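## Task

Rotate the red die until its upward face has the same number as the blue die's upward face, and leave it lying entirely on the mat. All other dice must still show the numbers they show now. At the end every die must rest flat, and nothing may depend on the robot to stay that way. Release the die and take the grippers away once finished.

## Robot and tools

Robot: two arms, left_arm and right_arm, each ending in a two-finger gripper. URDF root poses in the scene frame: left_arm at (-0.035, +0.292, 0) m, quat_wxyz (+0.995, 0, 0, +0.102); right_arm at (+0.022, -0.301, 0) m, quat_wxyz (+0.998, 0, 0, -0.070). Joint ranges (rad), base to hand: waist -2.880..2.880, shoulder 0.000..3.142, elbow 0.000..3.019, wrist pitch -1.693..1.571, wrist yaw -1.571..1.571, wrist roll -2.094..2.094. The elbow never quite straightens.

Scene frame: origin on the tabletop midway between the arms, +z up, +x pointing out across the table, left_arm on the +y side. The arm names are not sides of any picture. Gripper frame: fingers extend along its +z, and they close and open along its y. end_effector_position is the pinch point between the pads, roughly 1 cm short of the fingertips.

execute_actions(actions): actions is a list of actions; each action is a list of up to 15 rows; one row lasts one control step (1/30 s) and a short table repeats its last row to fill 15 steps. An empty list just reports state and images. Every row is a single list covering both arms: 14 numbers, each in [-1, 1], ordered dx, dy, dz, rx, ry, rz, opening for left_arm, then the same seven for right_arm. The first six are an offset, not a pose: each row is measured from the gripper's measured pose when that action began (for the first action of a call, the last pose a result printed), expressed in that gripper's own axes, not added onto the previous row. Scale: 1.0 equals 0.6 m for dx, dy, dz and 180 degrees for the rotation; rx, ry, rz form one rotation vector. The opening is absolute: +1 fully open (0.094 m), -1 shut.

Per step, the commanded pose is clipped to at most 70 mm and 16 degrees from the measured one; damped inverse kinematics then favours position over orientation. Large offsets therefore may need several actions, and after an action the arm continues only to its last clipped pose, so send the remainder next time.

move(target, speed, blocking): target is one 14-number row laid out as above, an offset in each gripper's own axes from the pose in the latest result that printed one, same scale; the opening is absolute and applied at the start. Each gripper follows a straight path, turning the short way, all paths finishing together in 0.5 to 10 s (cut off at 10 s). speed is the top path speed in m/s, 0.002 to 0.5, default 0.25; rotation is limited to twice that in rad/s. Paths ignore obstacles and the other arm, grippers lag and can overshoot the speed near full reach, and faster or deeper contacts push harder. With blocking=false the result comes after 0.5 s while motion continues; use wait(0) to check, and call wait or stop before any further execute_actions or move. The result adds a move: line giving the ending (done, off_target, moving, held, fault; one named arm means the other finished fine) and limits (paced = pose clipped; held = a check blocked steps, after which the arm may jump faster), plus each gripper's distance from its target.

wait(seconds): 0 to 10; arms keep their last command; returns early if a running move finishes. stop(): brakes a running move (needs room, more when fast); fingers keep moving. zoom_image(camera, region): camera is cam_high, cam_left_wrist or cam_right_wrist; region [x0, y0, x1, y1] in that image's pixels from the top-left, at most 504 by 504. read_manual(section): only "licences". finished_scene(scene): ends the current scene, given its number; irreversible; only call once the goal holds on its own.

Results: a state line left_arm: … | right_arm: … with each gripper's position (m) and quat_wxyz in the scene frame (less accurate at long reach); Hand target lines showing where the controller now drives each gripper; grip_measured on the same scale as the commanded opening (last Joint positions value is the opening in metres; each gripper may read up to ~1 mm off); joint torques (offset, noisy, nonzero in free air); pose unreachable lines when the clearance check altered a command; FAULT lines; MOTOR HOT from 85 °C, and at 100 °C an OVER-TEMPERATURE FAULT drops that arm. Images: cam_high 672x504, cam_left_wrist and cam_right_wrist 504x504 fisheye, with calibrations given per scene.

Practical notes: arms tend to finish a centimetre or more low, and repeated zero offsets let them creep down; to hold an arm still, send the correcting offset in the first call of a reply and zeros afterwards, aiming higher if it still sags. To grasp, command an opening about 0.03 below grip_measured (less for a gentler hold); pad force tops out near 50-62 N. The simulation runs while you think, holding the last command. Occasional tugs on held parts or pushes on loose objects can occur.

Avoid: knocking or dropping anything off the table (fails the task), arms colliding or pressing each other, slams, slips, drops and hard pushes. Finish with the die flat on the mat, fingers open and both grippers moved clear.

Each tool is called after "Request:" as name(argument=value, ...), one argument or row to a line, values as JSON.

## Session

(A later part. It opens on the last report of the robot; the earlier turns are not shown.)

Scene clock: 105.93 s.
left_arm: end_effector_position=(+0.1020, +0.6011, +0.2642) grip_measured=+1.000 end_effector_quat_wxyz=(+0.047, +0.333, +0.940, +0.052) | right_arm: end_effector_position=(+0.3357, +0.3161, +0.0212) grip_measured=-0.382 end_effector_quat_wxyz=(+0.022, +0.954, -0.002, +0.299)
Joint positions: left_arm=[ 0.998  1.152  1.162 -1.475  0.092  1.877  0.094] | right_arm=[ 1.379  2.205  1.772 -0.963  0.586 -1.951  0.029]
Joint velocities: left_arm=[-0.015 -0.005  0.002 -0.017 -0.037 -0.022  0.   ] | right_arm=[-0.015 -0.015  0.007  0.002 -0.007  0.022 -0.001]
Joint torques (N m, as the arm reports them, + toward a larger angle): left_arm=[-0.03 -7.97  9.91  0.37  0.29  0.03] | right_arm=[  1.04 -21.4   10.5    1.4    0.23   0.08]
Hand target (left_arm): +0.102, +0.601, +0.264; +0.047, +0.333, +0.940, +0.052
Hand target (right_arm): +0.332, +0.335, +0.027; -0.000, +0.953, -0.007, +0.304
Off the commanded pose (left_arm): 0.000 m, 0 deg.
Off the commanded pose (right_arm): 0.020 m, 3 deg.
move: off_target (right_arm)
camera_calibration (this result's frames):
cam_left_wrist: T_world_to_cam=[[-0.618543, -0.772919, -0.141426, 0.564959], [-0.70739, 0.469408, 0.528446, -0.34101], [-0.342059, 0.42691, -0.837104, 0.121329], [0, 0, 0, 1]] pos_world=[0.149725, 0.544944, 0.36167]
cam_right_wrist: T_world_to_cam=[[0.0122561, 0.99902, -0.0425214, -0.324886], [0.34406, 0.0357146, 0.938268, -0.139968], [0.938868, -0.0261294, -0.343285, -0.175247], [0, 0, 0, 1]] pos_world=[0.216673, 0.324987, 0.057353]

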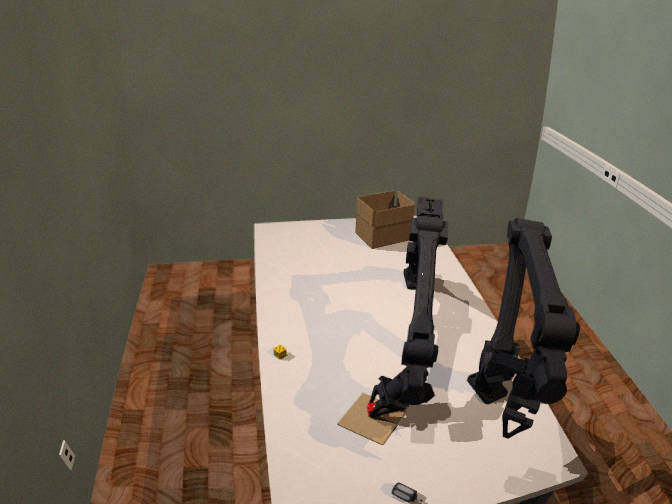

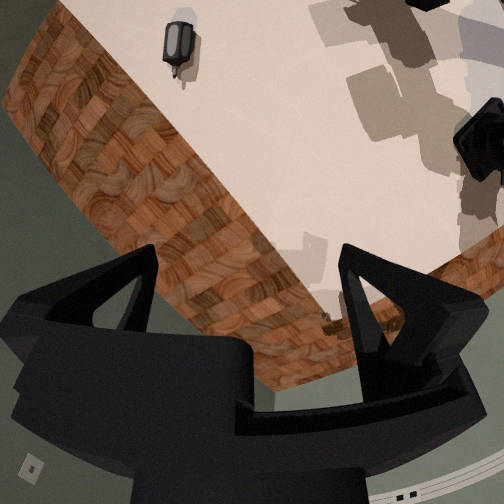

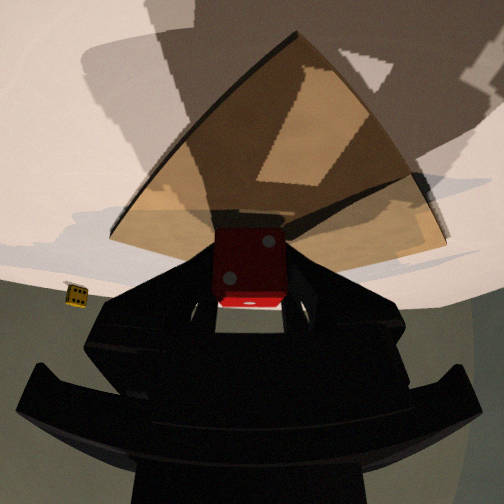

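Appears to be touching; release and lift.

Request:
move(
  target=[0,0,0,0,0,0,1,0,0,0,0,0,0,0.5],
)

Request:
move(
  target=[0,0,0,0,0,0,1,0.1,0,-0.2,0,0,0,0.5],
  speed=0.15,
)

Request:
zoom_image(
  camera="cam_high",
  region=[260, 320, 460, 460],
)

Scene clock: 111.70 s.
left_arm: end_effector_position=(+0.1020, +0.6011, +0.2642) grip_measured=+1.000 end_effector_quat_wxyz=(+0.047, +0.333, +0.940, +0.052) | right_arm: end_effector_position=(+0.3357, +0.3161, +0.0212) grip_measured=+0.499 end_effector_quat_wxyz=(+0.022, +0.954, -0.002, +0.299)
Joint positions: left_arm=[ 0.998  1.152  1.162 -1.475  0.092  1.877  0.094] | right_arm=[ 1.379  2.205  1.772 -0.963  0.586 -1.95   0.07 ]
Joint velocities: left_arm=[-0.015  0.005 -0.007  0.002  0.095 -0.051  0.   ] | right_arm=[-0.024  0.005  0.007 -0.002 -0.037  0.022 -0.001]
Joint torques (N m, as the arm reports them, + toward a larger angle): left_arm=[-0.04 -7.97  9.91  0.36  0.29  0.03] | right_arm=[  0.34 -22.03   7.66   0.36   0.28   0.  ]
Hand target (left_arm): +0.102, +0.601, +0.264; +0.047, +0.333, +0.940, +0.052
Hand target (right_arm): +0.336, +0.316, +0.021; +0.022, +0.954, -0.002, +0.299
Off the commanded pose (left_arm): 0.000 m, 0 deg.
Off the commanded pose (right_arm): 0.000 m, 0 deg.
move: done
camera_calibration (this result's frames):
cam_left_wrist: T_world_to_cam=[[-0.618543, -0.772919, -0.141426, 0.564959], [-0.70739, 0.469408, 0.528446, -0.34101], [-0.342059, 0.42691, -0.837104, 0.121329], [0, 0, 0, 1]] pos_world=[0.149725, 0.544944, 0.36167]
cam_right_wrist: T_world_to_cam=[[0.0125695, 0.999026, -0.042304, -0.324997], [0.344055, 0.0354029, 0.938282, -0.139868], [0.938865, -0.0263486, -0.343275, -0.175177], [0, 0, 0, 1]] pos_world=[0.216675, 0.325017, 0.057353]

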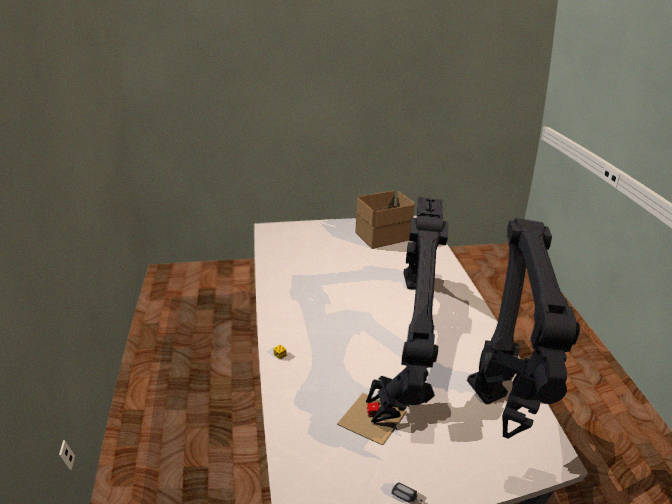

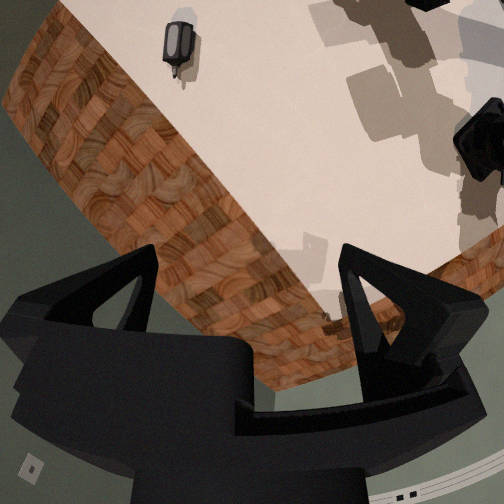

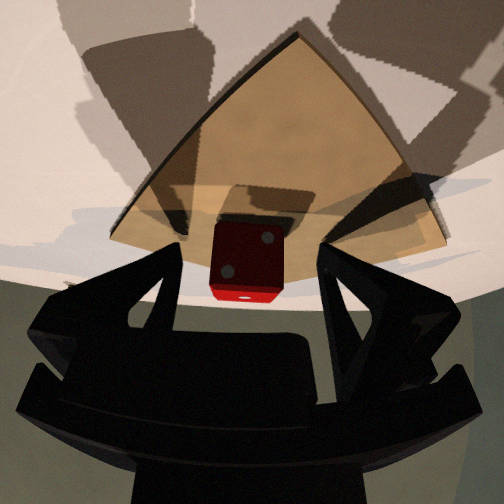

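Scene clock: 113.03 s.
left_arm: end_effector_position=(+0.1020, +0.6011, +0.2642) grip_measured=+1.000 end_effector_quat_wxyz=(+0.047, +0.333, +0.940, +0.052) | right_arm: end_effector_position=(+0.3173, +0.3031, +0.1205) grip_measured=+0.499 end_effector_quat_wxyz=(+0.052, +0.956, +0.008, +0.288)
Joint positions: left_arm=[ 0.998  1.152  1.162 -1.475  0.092  1.877  0.094] | right_arm=[ 1.4    2.103  1.877 -1.249  0.588 -1.927  0.07 ]
Joint velocities: left_arm=[-0.005 -0.005 -0.002 -0.032  0.037 -0.022  0.   ] | right_arm=[-0.015 -0.015 -0.007  0.007 -0.022 -0.037 -0.   ]
Joint torques (N m, as the arm reports them, + toward a larger angle): left_arm=[-0.02 -7.95  9.91  0.38  0.29  0.03] | right_arm=[  0.78 -23.38  12.39   0.02   0.38   0.11]
Hand target (left_arm): +0.102, +0.601, +0.264; +0.047, +0.333, +0.940, +0.052
Hand target (right_arm): +0.316, +0.319, +0.154; +0.021, +0.954, -0.002, +0.299
Off the commanded pose (left_arm): 0.000 m, 0 deg.
Off the commanded pose (right_arm): 0.038 m, 4 deg.
move: off_target (right_arm)
camera_calibration (this result's frames):
cam_left_wrist: T_world_to_cam=[[-0.618543, -0.772919, -0.141426, 0.564959], [-0.70739, 0.469408, 0.528446, -0.34101], [-0.342059, 0.42691, -0.837104, 0.121329], [0, 0, 0, 1]] pos_world=[0.149725, 0.544944, 0.36167]
cam_right_wrist: T_world_to_cam=[[0.0102129, 0.99436, -0.105562, -0.297795], [0.364337, 0.0946105, 0.926449, -0.249222], [0.931211, -0.0479219, -0.361316, -0.112977], [0, 0, 0, 1]] pos_world=[0.199047, 0.314281, 0.158635]

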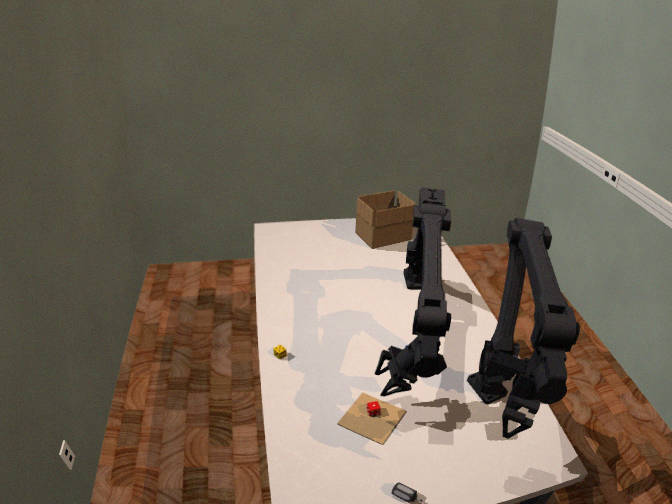

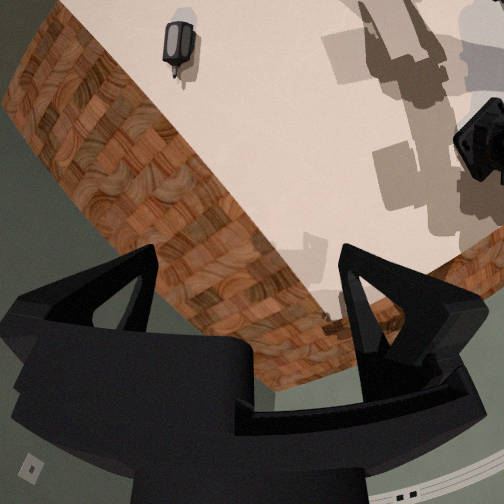

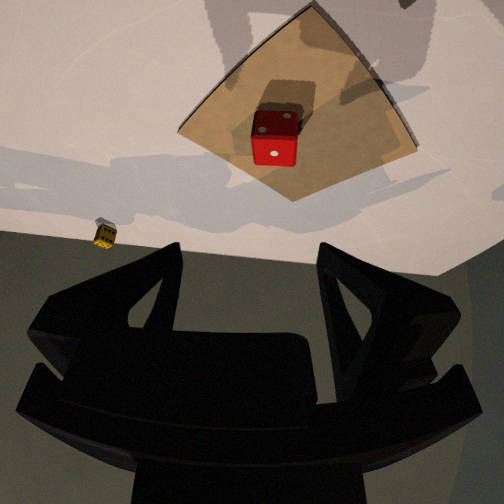

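Region (260, 320, 460, 460) of cam_high's 672x504 image, scaled by 2.520, with more detail than that image has; it fills the top 353 rows of this view, and the rest is white.

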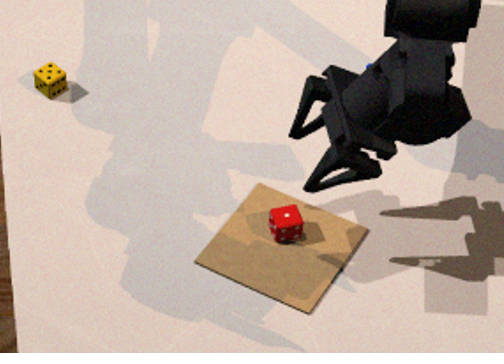

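Request:
finished_scene(
  scene=1,
)

The scene is finished: the task was done.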